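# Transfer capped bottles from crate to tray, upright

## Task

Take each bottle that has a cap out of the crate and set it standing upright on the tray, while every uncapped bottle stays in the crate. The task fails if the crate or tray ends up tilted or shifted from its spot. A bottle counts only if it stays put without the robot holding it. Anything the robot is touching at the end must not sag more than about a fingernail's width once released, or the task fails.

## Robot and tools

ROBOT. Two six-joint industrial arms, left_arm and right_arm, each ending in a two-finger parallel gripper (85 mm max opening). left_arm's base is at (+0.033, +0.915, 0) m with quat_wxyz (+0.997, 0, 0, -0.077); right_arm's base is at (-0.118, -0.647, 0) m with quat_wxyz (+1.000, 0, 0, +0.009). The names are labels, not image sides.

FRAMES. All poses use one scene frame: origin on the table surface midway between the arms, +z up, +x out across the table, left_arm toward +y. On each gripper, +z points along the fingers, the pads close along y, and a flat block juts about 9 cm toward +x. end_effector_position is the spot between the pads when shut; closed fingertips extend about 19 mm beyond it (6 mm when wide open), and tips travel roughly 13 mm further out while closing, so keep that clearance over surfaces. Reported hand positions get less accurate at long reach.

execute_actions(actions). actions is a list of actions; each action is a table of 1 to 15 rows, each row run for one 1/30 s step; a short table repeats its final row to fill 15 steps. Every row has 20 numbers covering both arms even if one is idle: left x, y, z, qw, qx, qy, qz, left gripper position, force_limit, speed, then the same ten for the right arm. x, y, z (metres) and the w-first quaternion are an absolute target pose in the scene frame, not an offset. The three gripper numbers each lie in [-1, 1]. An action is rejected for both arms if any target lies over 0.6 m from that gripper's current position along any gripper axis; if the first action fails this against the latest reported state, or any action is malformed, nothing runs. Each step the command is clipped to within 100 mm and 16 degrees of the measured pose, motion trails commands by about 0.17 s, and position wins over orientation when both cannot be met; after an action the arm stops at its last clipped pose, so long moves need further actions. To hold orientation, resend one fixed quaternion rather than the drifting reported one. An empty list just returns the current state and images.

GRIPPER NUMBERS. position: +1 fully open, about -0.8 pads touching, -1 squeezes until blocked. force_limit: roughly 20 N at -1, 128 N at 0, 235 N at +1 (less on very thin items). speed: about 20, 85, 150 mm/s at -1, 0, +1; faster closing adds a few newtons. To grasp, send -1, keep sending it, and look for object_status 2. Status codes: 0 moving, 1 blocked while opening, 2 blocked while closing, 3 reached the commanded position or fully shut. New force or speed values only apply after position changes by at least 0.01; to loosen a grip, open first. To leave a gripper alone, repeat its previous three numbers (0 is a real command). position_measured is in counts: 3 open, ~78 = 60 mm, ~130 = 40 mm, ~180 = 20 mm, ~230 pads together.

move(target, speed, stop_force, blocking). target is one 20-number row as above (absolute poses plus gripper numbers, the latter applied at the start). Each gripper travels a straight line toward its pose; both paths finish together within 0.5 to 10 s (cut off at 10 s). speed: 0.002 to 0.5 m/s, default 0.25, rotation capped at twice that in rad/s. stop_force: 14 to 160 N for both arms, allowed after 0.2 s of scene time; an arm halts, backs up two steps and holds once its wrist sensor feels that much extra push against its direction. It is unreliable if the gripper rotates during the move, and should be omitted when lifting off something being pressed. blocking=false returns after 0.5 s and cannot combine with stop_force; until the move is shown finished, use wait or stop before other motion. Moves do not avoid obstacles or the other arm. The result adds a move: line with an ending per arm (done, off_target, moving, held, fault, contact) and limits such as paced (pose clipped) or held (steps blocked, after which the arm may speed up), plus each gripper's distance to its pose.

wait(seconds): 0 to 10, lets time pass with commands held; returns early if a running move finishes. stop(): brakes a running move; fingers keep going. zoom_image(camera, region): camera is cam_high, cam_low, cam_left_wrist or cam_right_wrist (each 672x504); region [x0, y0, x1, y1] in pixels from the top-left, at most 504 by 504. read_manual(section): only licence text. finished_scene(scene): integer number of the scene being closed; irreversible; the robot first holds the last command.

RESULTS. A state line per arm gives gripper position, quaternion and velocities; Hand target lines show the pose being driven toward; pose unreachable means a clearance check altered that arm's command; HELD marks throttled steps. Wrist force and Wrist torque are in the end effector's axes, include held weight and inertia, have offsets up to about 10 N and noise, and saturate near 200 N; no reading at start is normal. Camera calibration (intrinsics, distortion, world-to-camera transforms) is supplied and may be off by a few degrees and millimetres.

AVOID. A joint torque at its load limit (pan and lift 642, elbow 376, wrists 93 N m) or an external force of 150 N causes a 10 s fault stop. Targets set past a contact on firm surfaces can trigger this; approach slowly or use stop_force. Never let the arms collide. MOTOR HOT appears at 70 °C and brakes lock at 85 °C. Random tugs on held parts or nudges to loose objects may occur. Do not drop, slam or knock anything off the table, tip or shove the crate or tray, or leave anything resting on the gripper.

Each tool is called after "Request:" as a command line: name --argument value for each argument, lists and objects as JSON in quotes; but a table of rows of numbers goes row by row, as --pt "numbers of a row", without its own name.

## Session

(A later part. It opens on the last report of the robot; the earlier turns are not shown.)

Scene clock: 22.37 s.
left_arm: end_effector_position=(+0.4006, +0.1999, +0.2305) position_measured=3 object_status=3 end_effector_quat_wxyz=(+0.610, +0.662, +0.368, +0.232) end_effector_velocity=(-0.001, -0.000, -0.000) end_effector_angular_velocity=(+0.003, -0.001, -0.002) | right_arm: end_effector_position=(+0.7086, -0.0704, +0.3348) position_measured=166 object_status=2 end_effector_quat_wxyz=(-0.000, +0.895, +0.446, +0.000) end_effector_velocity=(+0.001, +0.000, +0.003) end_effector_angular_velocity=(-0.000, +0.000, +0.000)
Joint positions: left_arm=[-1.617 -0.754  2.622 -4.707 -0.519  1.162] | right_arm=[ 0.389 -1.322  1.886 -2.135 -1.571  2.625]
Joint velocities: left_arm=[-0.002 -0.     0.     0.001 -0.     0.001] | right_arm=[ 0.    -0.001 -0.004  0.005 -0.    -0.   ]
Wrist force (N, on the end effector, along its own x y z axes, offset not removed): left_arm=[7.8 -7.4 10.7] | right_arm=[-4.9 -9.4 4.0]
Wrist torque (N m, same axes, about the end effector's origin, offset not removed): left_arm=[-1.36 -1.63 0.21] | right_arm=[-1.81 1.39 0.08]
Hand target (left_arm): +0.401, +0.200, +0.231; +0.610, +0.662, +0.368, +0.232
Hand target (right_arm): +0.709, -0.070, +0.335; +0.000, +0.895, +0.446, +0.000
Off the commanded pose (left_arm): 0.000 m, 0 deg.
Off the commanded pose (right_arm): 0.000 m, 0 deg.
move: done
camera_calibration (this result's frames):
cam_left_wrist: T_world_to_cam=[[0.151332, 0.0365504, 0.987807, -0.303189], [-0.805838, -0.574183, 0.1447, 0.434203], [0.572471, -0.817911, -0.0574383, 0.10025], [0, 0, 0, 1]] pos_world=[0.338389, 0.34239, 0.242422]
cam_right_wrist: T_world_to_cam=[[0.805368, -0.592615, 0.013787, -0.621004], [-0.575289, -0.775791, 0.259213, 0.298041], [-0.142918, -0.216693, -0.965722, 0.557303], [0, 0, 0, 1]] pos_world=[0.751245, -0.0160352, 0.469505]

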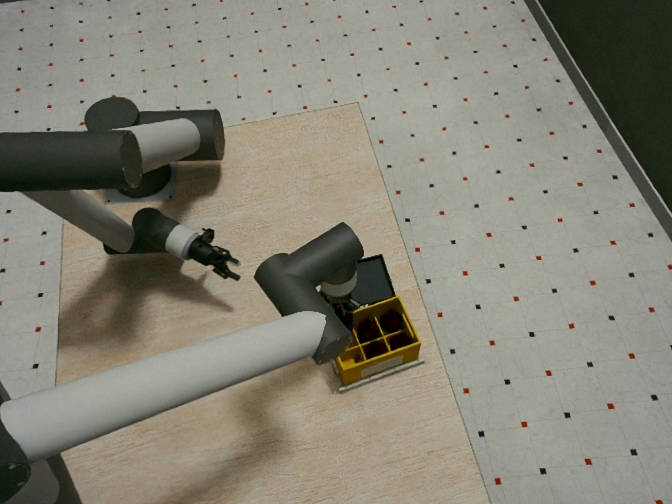

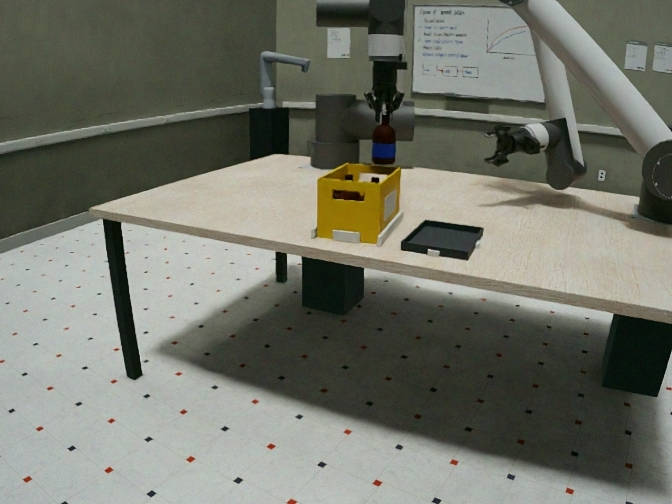

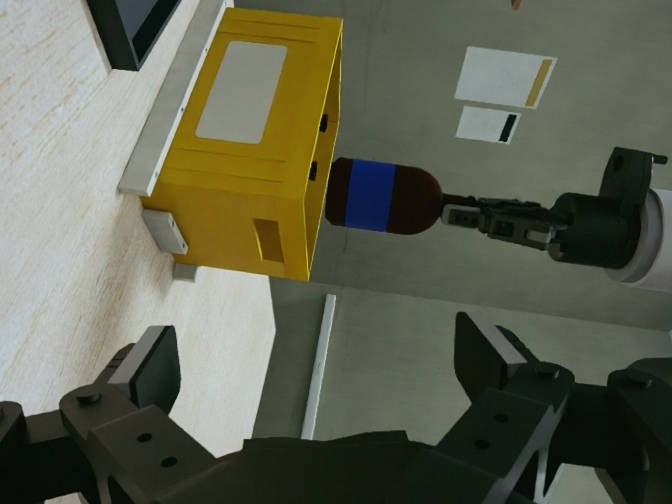

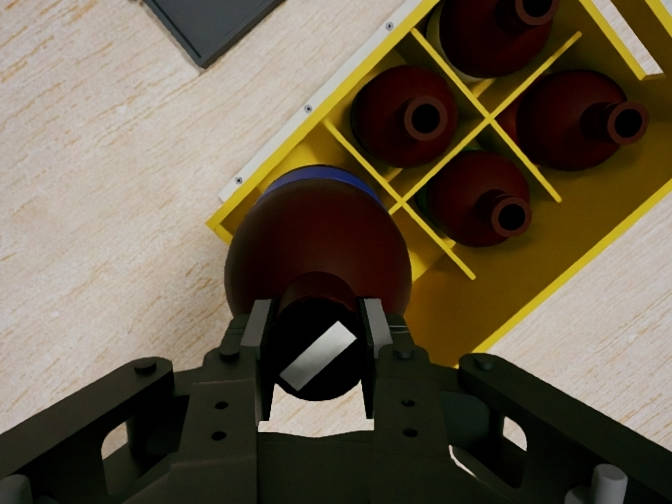

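Request:
move --target '[0.4006,0.1999,0.2305,0.61,0.662,0.368,0.232,1,0,0, 0.79,0.1,0.335,0,0.8949,0.4462,0,-1,-0.3,-1]' --speed 0.2

Request:
move --target '[0.4006,0.1999,0.2305,0.61,0.662,0.368,0.232,1,0,0, 0.81,0.165,0.19,0,0.8949,0.4462,0,-1,-0.3,-1]' --speed 0.2

Scene clock: 25.37 s.
left_arm: end_effector_position=(+0.4006, +0.1999, +0.2305) position_measured=3 object_status=3 end_effector_quat_wxyz=(+0.610, +0.662, +0.368, +0.232) end_effector_velocity=(-0.001, -0.000, -0.000) end_effector_angular_velocity=(-0.001, +0.001, -0.001) | right_arm: end_effector_position=(+0.7895, +0.0999, +0.3348) position_measured=166 object_status=2 end_effector_quat_wxyz=(-0.000, +0.895, +0.446, -0.000) end_effector_velocity=(+0.001, +0.002, -0.001) end_effector_angular_velocity=(-0.001, +0.000, +0.000)
Joint positions: left_arm=[-1.617 -0.754  2.622 -4.707 -0.519  1.162] | right_arm=[ 0.498 -1.147  1.633 -2.056 -1.571  2.733]
Joint velocities: left_arm=[-0.001  0.    -0.     0.    -0.    -0.002] | right_arm=[ 0.001  0.003 -0.003  0.001 -0.     0.001]
Wrist force (N, on the end effector, along its own x y z axes, offset not removed): left_arm=[3.2 -7.1 6.7] | right_arm=[-1.8 -5.3 5.5]
Wrist torque (N m, same axes, about the end effector's origin, offset not removed): left_arm=[-1.42 -0.66 0.19] | right_arm=[-0.96 0.87 -0.12]
Hand target (left_arm): +0.401, +0.200, +0.231; +0.610, +0.662, +0.368, +0.232
Hand target (right_arm): +0.790, +0.100, +0.335; -0.000, +0.895, +0.446, -0.000
Off the commanded pose (left_arm): 0.000 m, 0 deg.
Off the commanded pose (right_arm): 0.001 m, 0 deg.
move: done
camera_calibration (this result's frames):
cam_left_wrist: T_world_to_cam=[[0.151332, 0.0365505, 0.987807, -0.303189], [-0.805839, -0.574183, 0.1447, 0.434203], [0.572471, -0.817911, -0.0574383, 0.10025], [0, 0, 0, 1]] pos_world=[0.338389, 0.34239, 0.242422]
cam_right_wrist: T_world_to_cam=[[0.805408, -0.592564, 0.0136554, -0.585194], [-0.575219, -0.775859, 0.259164, 0.476666], [-0.142977, -0.216587, -0.965737, 0.605853], [0, 0, 0, 1]] pos_world=[0.83213, 0.154281, 0.469551]

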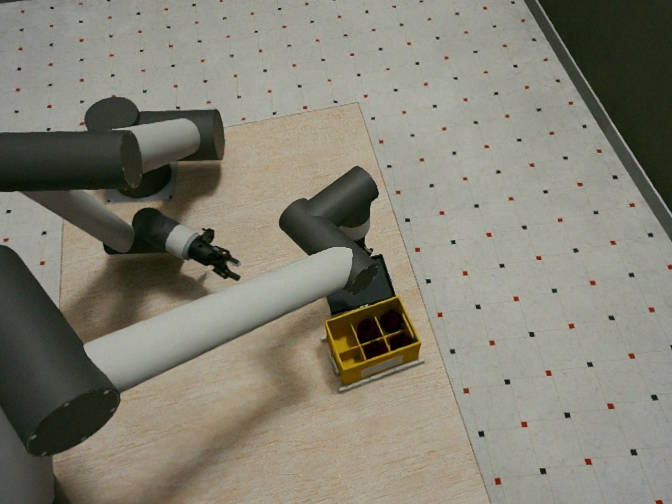

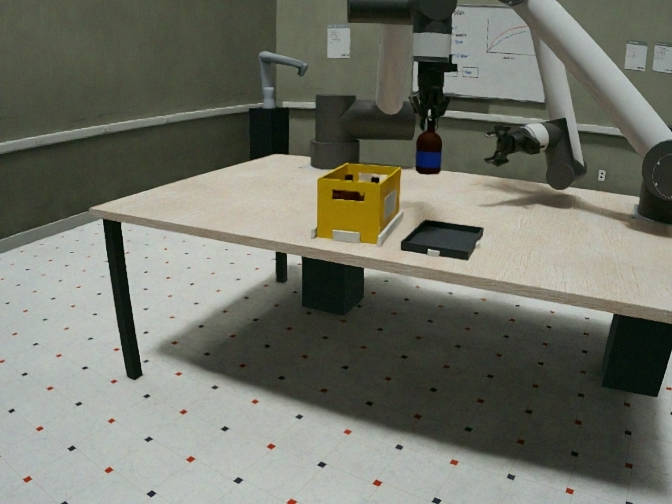

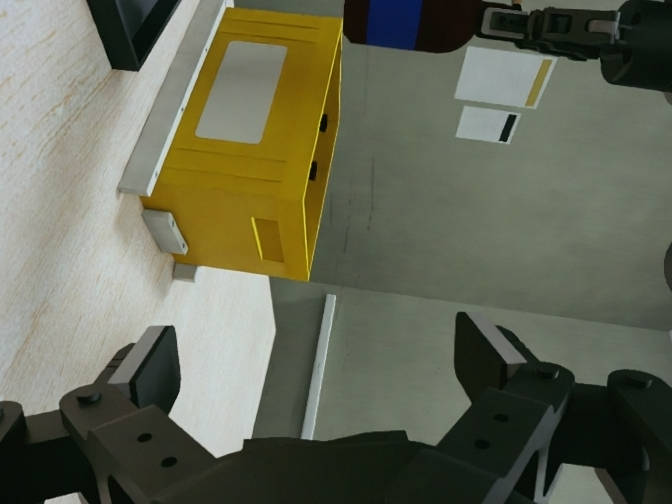

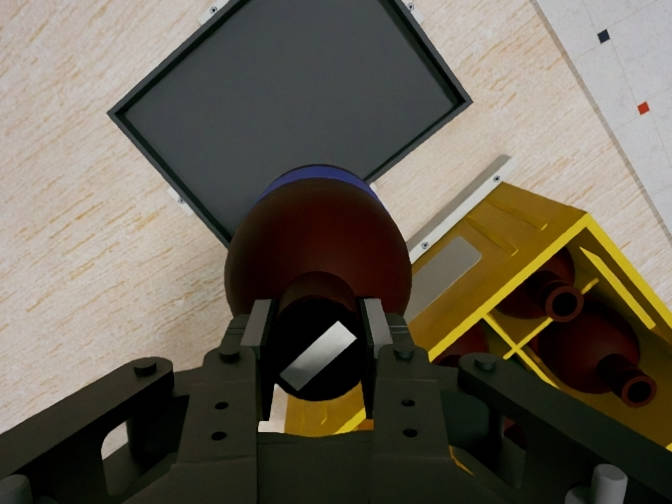

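Scene clock: 26.83 s.
left_arm: end_effector_position=(+0.4006, +0.1999, +0.2305) position_measured=3 object_status=3 end_effector_quat_wxyz=(+0.610, +0.662, +0.368, +0.232) end_effector_velocity=(+0.000, +0.000, -0.000) end_effector_angular_velocity=(+0.000, -0.000, +0.001) | right_arm: end_effector_position=(+0.8097, +0.1648, +0.1902) position_measured=166 object_status=2 end_effector_quat_wxyz=(-0.000, +0.895, +0.446, +0.000) end_effector_velocity=(+0.000, +0.001, -0.003) end_effector_angular_velocity=(-0.000, +0.000, -0.000)
Joint positions: left_arm=[-1.617 -0.754  2.622 -4.707 -0.519  1.162] | right_arm=[ 0.536 -1.001  1.623 -2.193 -1.571  2.771]
Joint velocities: left_arm=[ 0.     0.001  0.    -0.     0.    -0.   ] | right_arm=[ 0.     0.002  0.    -0.002 -0.     0.001]
Wrist force (N, on the end effector, along its own x y z axes, offset not removed): left_arm=[9.5 -5.5 8.0] | right_arm=[-2.4 -9.0 5.1]
Wrist torque (N m, same axes, about the end effector's origin, offset not removed): left_arm=[-1.10 -1.85 0.09] | right_arm=[-1.77 0.82 0.12]
Hand target (left_arm): +0.401, +0.200, +0.231; +0.610, +0.662, +0.368, +0.232
Hand target (right_arm): +0.810, +0.165, +0.190; -0.000, +0.895, +0.446, -0.000
Off the commanded pose (left_arm): 0.000 m, 0 deg.
Off the commanded pose (right_arm): 0.000 m, 0 deg.
move: done
camera_calibration (this result's frames):
cam_left_wrist: T_world_to_cam=[[0.151331, 0.0365502, 0.987807, -0.303189], [-0.805838, -0.574183, 0.144699, 0.434203], [0.572471, -0.817911, -0.0574384, 0.10025], [0, 0, 0, 1]] pos_world=[0.338389, 0.34239, 0.242422]
cam_right_wrist: T_world_to_cam=[[0.805403, -0.592568, 0.0137631, -0.56103], [-0.57524, -0.775831, 0.259202, 0.576184], [-0.142917, -0.21668, -0.965725, 0.483139], [0, 0, 0, 1]] pos_world=[0.852348, 0.219259, 0.324952]

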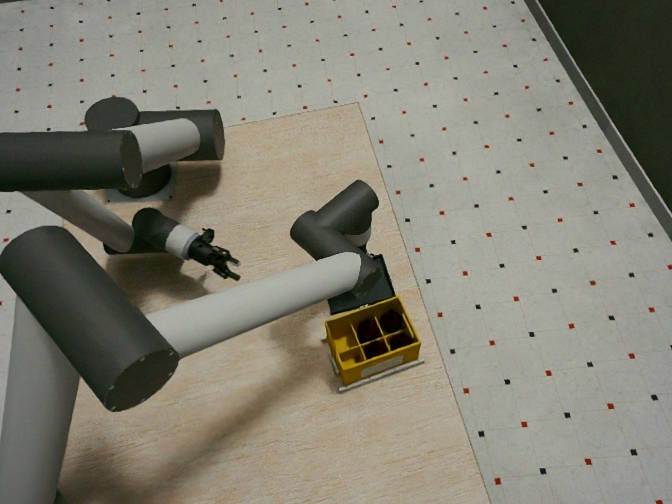

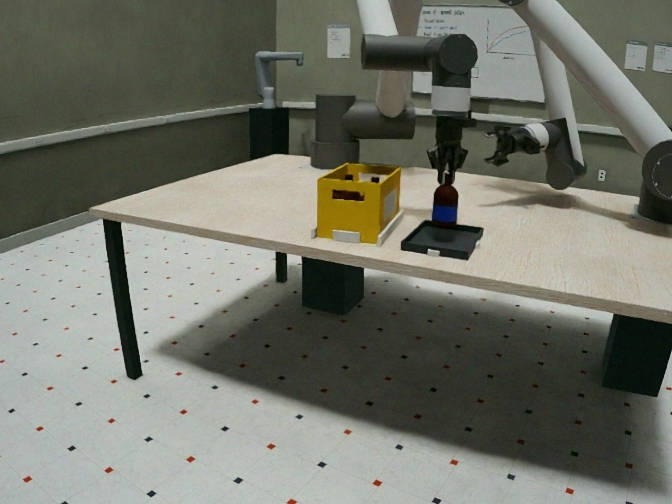

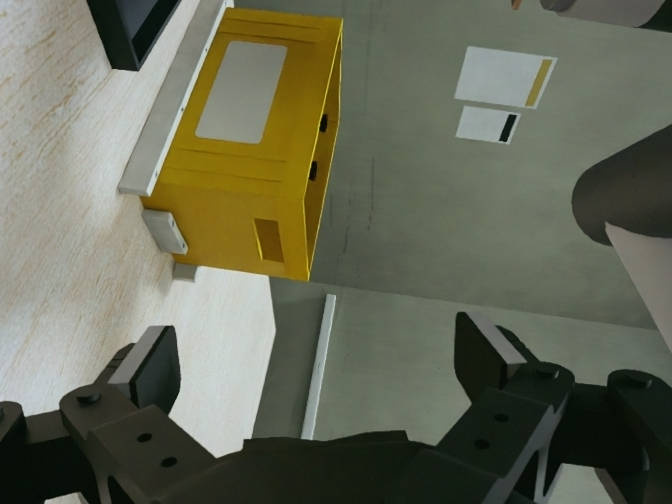

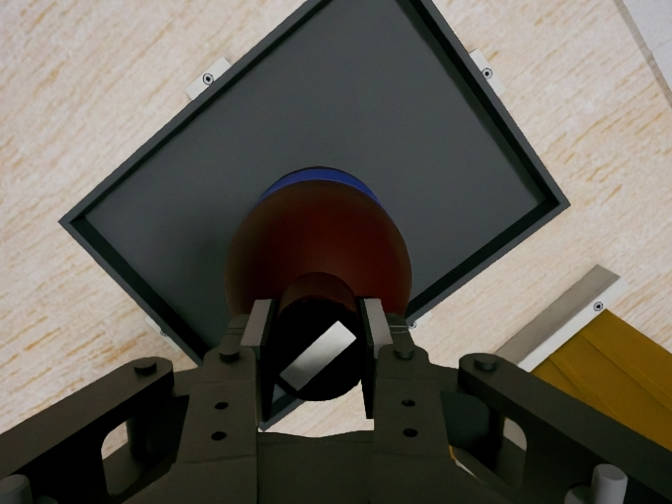

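Centred. Contact is expected near z≈0.146.

Request:
move --target '[0.4006,0.1999,0.2305,0.61,0.662,0.368,0.232,1,0,0, 0.81,0.165,0.154,0,0.8949,0.4462,0,-1,-0.3,-1]' --speed 0.08

Request:
move --target '[0.4006,0.1999,0.2305,0.61,0.662,0.368,0.232,1,0,0, 0.81,0.165,0.135,0,0.8949,0.4462,0,-1,-0.3,-1]' --speed 0.007 --stop_force 14

Scene clock: 29.87 s.
left_arm: end_effector_position=(+0.4006, +0.1999, +0.2305) position_measured=3 object_status=3 end_effector_quat_wxyz=(+0.610, +0.662, +0.368, +0.232) end_effector_velocity=(-0.001, -0.000, +0.000) end_effector_angular_velocity=(-0.000, +0.000, -0.002) | right_arm: end_effector_position=(+0.8099, +0.1651, +0.1544) position_measured=166 object_status=2 end_effector_quat_wxyz=(+0.000, +0.895, +0.446, -0.000) end_effector_velocity=(+0.001, -0.000, -0.003) end_effector_angular_velocity=(-0.000, -0.000, -0.000)
Joint positions: left_arm=[-1.617 -0.754  2.622 -4.707 -0.519  1.162] | right_arm=[ 0.536 -0.976  1.639 -2.234 -1.571  2.771]
Joint velocities: left_arm=[-0.001 -0.     0.    -0.    -0.     0.   ] | right_arm=[-0.     0.003  0.001 -0.004 -0.001 -0.   ]
Wrist force (N, on the end effector, along its own x y z axes, offset not removed): left_arm=[7.1 -11.3 8.4] | right_arm=[-0.6 -11.1 7.9]
Wrist torque (N m, same axes, about the end effector's origin, offset not removed): left_arm=[-2.23 -1.64 0.18] | right_arm=[-2.23 0.44 0.07]
Hand target (left_arm): +0.401, +0.200, +0.231; +0.610, +0.662, +0.368, +0.232
Hand target (right_arm): +0.810, +0.165, +0.154; +0.000, +0.895, +0.446, -0.000
Off the commanded pose (left_arm): 0.000 m, 0 deg.
Off the commanded pose (right_arm): 0.000 m, 0 deg.
move: done
camera_calibration (this result's frames):
cam_left_wrist: T_world_to_cam=[[0.151332, 0.0365505, 0.987807, -0.303189], [-0.805838, -0.574183, 0.1447, 0.434203], [0.572471, -0.817911, -0.0574382, 0.10025], [0, 0, 0, 1]] pos_world=[0.338389, 0.34239, 0.242422]
cam_right_wrist: T_world_to_cam=[[0.805422, -0.592541, 0.0138046, -0.560594], [-0.575219, -0.775837, 0.25923, 0.585714], [-0.142894, -0.21673, -0.965717, 0.448624], [0, 0, 0, 1]] pos_world=[0.852534, 0.219474, 0.289148]

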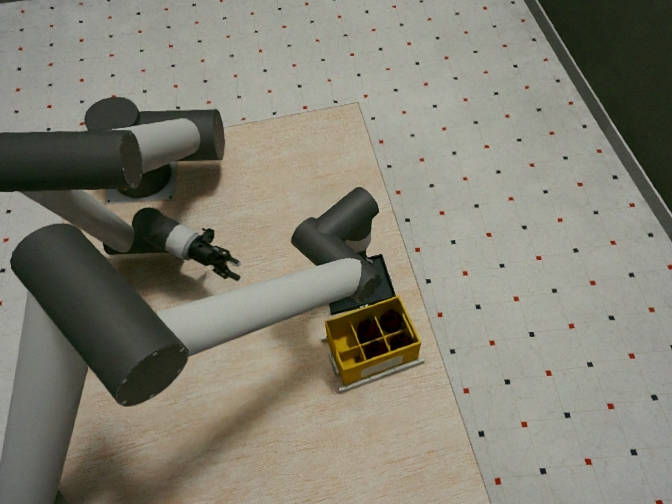

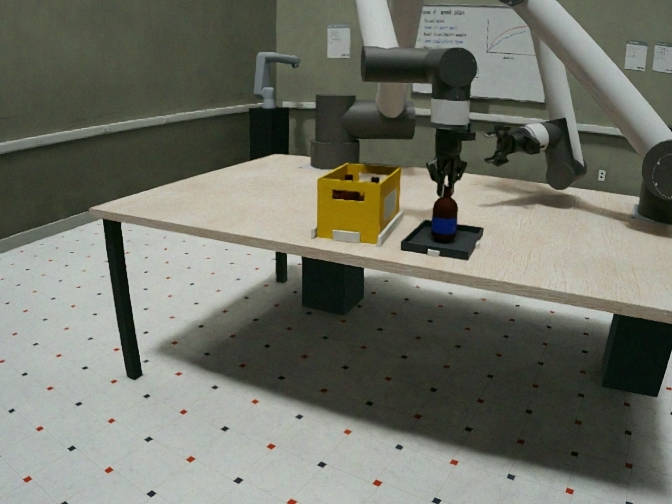

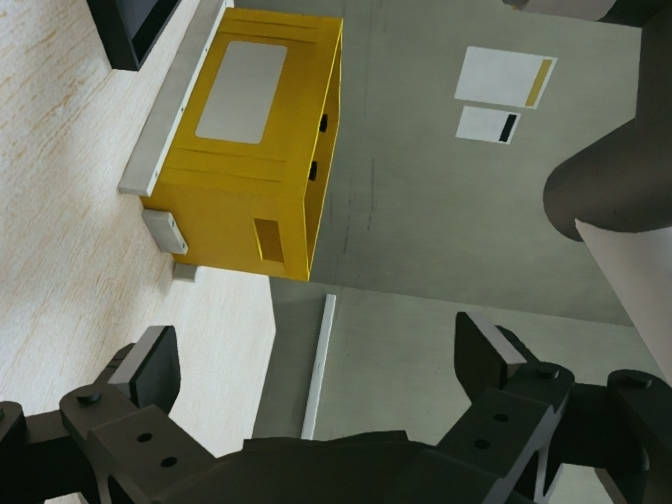

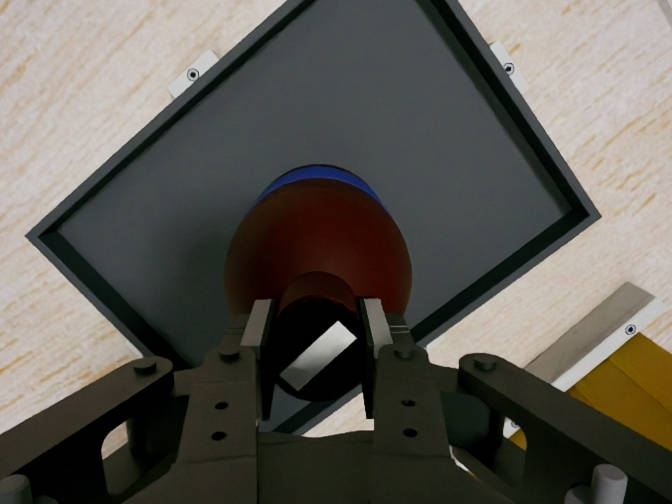

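Scene clock: 31.60 s.
left_arm: end_effector_position=(+0.4006, +0.1999, +0.2305) position_measured=3 object_status=3 end_effector_quat_wxyz=(+0.610, +0.662, +0.368, +0.232) end_effector_velocity=(-0.000, -0.000, +0.001) end_effector_angular_velocity=(-0.001, -0.001, -0.001) | right_arm: end_effector_position=(+0.8100, +0.1651, +0.1451) position_measured=166 object_status=2 end_effector_quat_wxyz=(-0.000, +0.895, +0.446, +0.000) end_effector_velocity=(-0.001, -0.001, +0.001) end_effector_angular_velocity=(-0.003, +0.002, +0.000)
Joint positions: left_arm=[-1.617 -0.754  2.622 -4.707 -0.519  1.162] | right_arm=[ 0.536 -0.969  1.643 -2.245 -1.571  2.771]
Joint velocities: left_arm=[-0.001 -0.001  0.    -0.002  0.     0.002] | right_arm=[-0.    -0.002  0.     0.005 -0.001 -0.   ]
Wrist force (N, on the end effector, along its own x y z axes, offset not removed): left_arm=[5.3 -12.0 8.3] | right_arm=[-4.4 -4.0 -23.7]
Wrist torque (N m, same axes, about the end effector's origin, offset not removed): left_arm=[-2.30 -1.23 0.15] | right_arm=[-0.61 1.28 0.09]
Hand target (left_arm): +0.401, +0.200, +0.231; +0.610, +0.662, +0.368, +0.232
Hand target (right_arm): +0.810, +0.165, +0.145; -0.000, +0.895, +0.446, +0.000
Off the commanded pose (left_arm): 0.000 m, 0 deg.
Off the commanded pose (right_arm): 0.010 m, 0 deg.
move: contact (right_arm)
camera_calibration (this result's frames):
cam_left_wrist: T_world_to_cam=[[0.151332, 0.0365505, 0.987807, -0.303189], [-0.805839, -0.574183, 0.1447, 0.434203], [0.572471, -0.817911, -0.0574383, 0.10025], [0, 0, 0, 1]] pos_world=[0.338389, 0.342389, 0.242421]
cam_right_wrist: T_world_to_cam=[[0.805426, -0.592533, 0.0139314, -0.560539], [-0.575284, -0.775891, 0.258925, 0.588346], [-0.142612, -0.216559, -0.965797, 0.439447], [0, 0, 0, 1]] pos_world=[0.852608, 0.219521, 0.279888]

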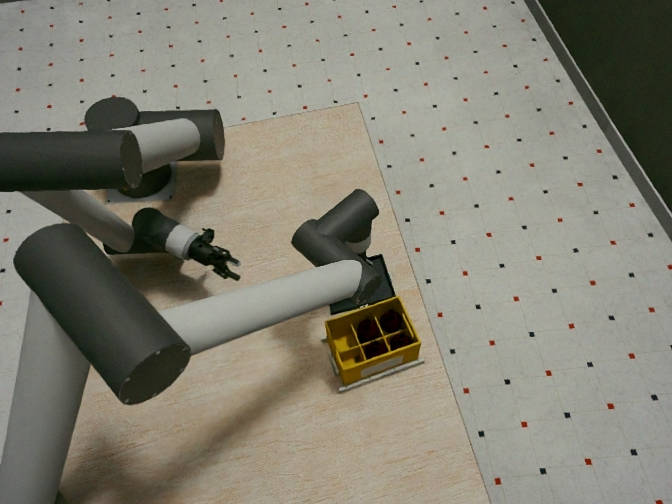

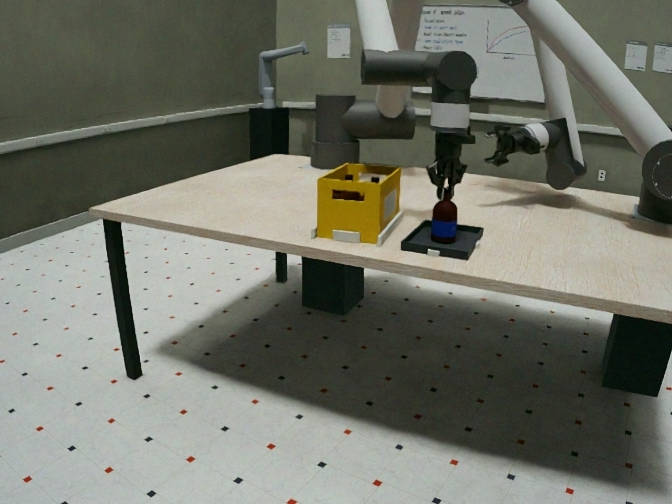

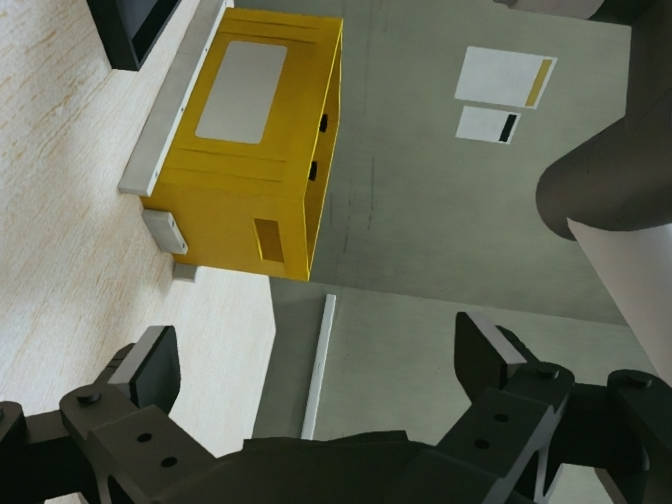

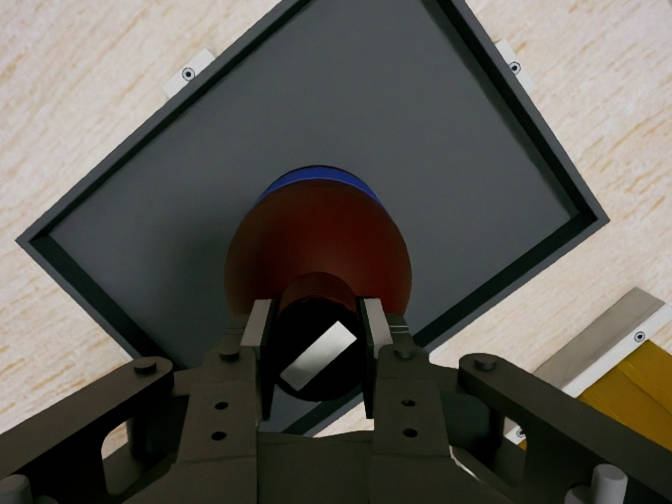

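Request:
execute_actions --actions '[[[0.4006,0.1999,0.2305,0.61,0.662,0.368,0.232,1,0,0, 0.81,0.165,0.1455,0,0.8949,0.4462,0,0.3,-0.3,-0.5]],[[0.4006,0.1999,0.2305,0.61,0.662,0.368,0.232,1,0,0, 0.81,0.165,0.155,0,0.8949,0.4462,0,0.3,-0.3,-0.5],[0.4006,0.1999,0.2305,0.61,0.662,0.368,0.232,1,0,0, 0.81,0.165,0.165,0,0.8949,0.4462,0,0.3,-0.3,-0.5],[0.4006,0.1999,0.2305,0.61,0.662,0.368,0.232,1,0,0, 0.81,0.165,0.175,0,0.8949,0.4462,0,0.3,-0.3,-0.5],[0.4006,0.1999,0.2305,0.61,0.662,0.368,0.232,1,0,0, 0.81,0.165,0.185,0,0.8949,0.4462,0,0.3,-0.3,-0.5],[0.4006,0.1999,0.2305,0.61,0.662,0.368,0.232,1,0,0, 0.81,0.165,0.195,0,0.8949,0.4462,0,0.3,-0.3,-0.5]]]'

Request:
zoom_image --camera "cam_low" --region '[290, 110, 520, 270]'

Scene clock: 35.67 s.
left_arm: end_effector_position=(+0.4006, +0.1999, +0.2305) position_measured=3 object_status=3 end_effector_quat_wxyz=(+0.610, +0.662, +0.368, +0.232) end_effector_velocity=(+0.000, +0.001, +0.002) end_effector_angular_velocity=(-0.003, +0.001, -0.000) | right_arm: end_effector_position=(+0.8101, +0.1651, +0.1922) position_measured=91 object_status=3 end_effector_quat_wxyz=(-0.000, +0.895, +0.446, +0.000) end_effector_velocity=(-0.001, -0.000, +0.022) end_effector_angular_velocity=(-0.002, +0.003, +0.001)
Joint positions: left_arm=[-1.617 -0.754  2.622 -4.707 -0.519  1.162] | right_arm=[ 0.536 -1.002  1.622 -2.191 -1.571  2.771]
Joint velocities: left_arm=[ 0.    -0.002  0.001 -0.001 -0.    -0.   ] | right_arm=[ 0.    -0.015 -0.01   0.029 -0.    -0.   ]
Wrist force (N, on the end effector, along its own x y z axes, offset not removed): left_arm=[5.4 -9.7 6.4] | right_arm=[-1.7 -8.1 -2.2]
Wrist torque (N m, same axes, about the end effector's origin, offset not removed): left_arm=[-1.83 -1.25 0.20] | right_arm=[-1.47 0.67 0.22]
Hand target (left_arm): +0.401, +0.200, +0.231; +0.610, +0.662, +0.368, +0.232
Hand target (right_arm): +0.810, +0.165, +0.195; -0.000, +0.895, +0.446, +0.000
Off the commanded pose (left_arm): 0.000 m, 0 deg.
Off the commanded pose (right_arm): 0.003 m, 0 deg.
Step readings (end_effector_position; steps 1 to 15: 1st action; 16 to 30: 2nd action):
0: left_arm (+0.4006, +0.1999, +0.2305) | right_arm (+0.8099, +0.1651, +0.1454)
1: left_arm (+0.4006, +0.1999, +0.2305) | right_arm (+0.8099, +0.1651, +0.1454)
2: left_arm (+0.4006, +0.1999, +0.2305) | right_arm (+0.8100, +0.1651, +0.1454)
4: left_arm (+0.4006, +0.1999, +0.2305) | right_arm (+0.8100, +0.1651, +0.1454)
8: left_arm (+0.4006, +0.1999, +0.2305) | right_arm (+0.8099, +0.1651, +0.1454)
15: left_arm (+0.4006, +0.1999, +0.2305) | right_arm (+0.8099, +0.1650, +0.1455)
16: left_arm (+0.4006, +0.1999, +0.2305) | right_arm (+0.8100, +0.1650, +0.1455)
17: left_arm (+0.4006, +0.1999, +0.2305) | right_arm (+0.8099, +0.1650, +0.1466)
19: left_arm (+0.4006, +0.1999, +0.2305) | right_arm (+0.8100, +0.1650, +0.1536)
23: left_arm (+0.4006, +0.1999, +0.2305) | right_arm (+0.8102, +0.1652, +0.1773)
30: end_effector_position above
camera_calibration (this result's frames):
cam_left_wrist: T_world_to_cam=[[0.151332, 0.0365504, 0.987807, -0.303189], [-0.805838, -0.574183, 0.1447, 0.434203], [0.572471, -0.817911, -0.0574383, 0.10025], [0, 0, 0, 1]] pos_world=[0.338389, 0.34239, 0.242422]
cam_right_wrist: T_world_to_cam=[[0.805414, -0.592549, 0.0139191, -0.561235], [-0.575292, -0.775875, 0.258954, 0.576126], [-0.142644, -0.216573, -0.965789, 0.484951], [0, 0, 0, 1]] pos_world=[0.852643, 0.21947, 0.326983]

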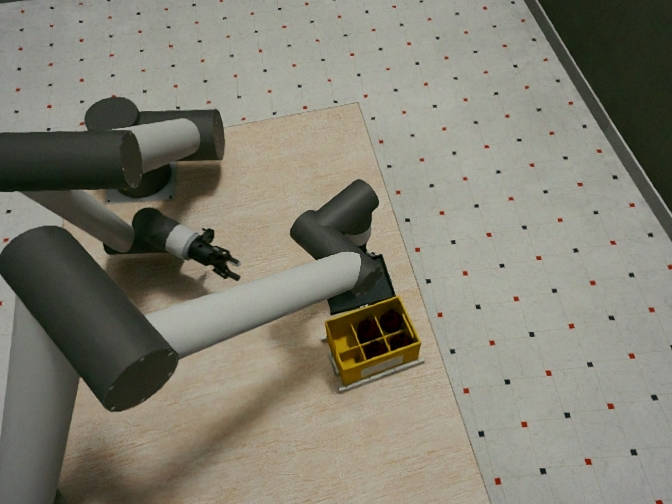

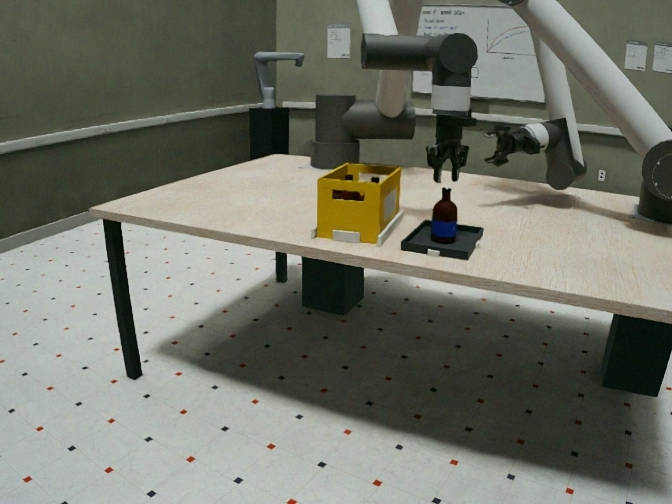

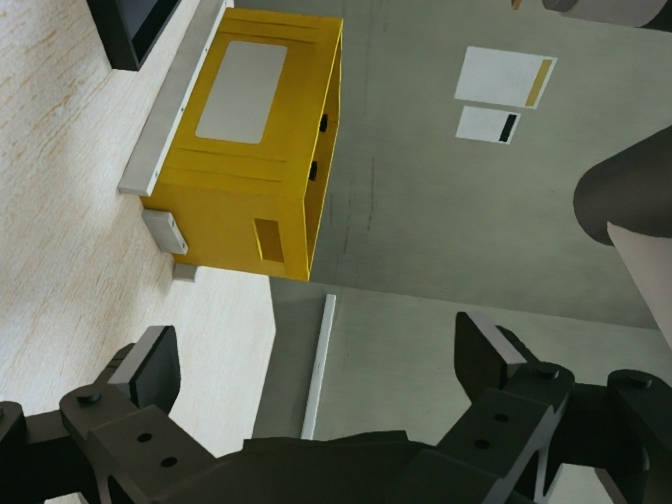

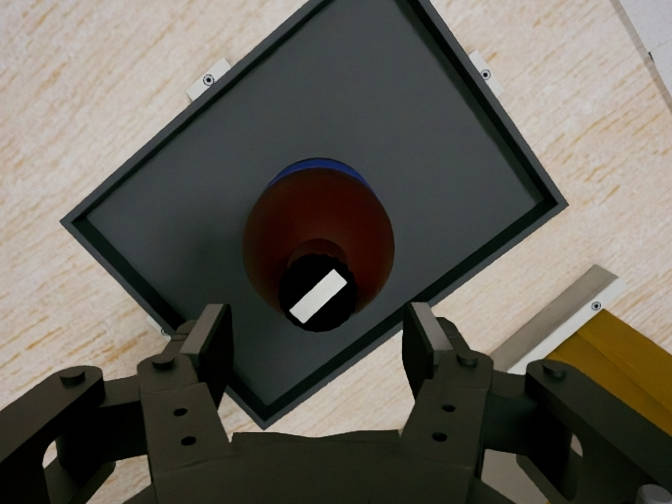

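Region (290, 110, 520, 270) of cam_low's 672x504 image, scaled by 2.191, with more detail than that image has; it fills the top 351 rows of this view, and the rest is white.

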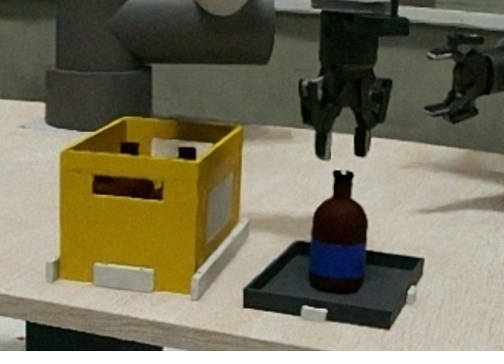

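Request:
finished_scene --scene 2

The scene is finished: the task was done.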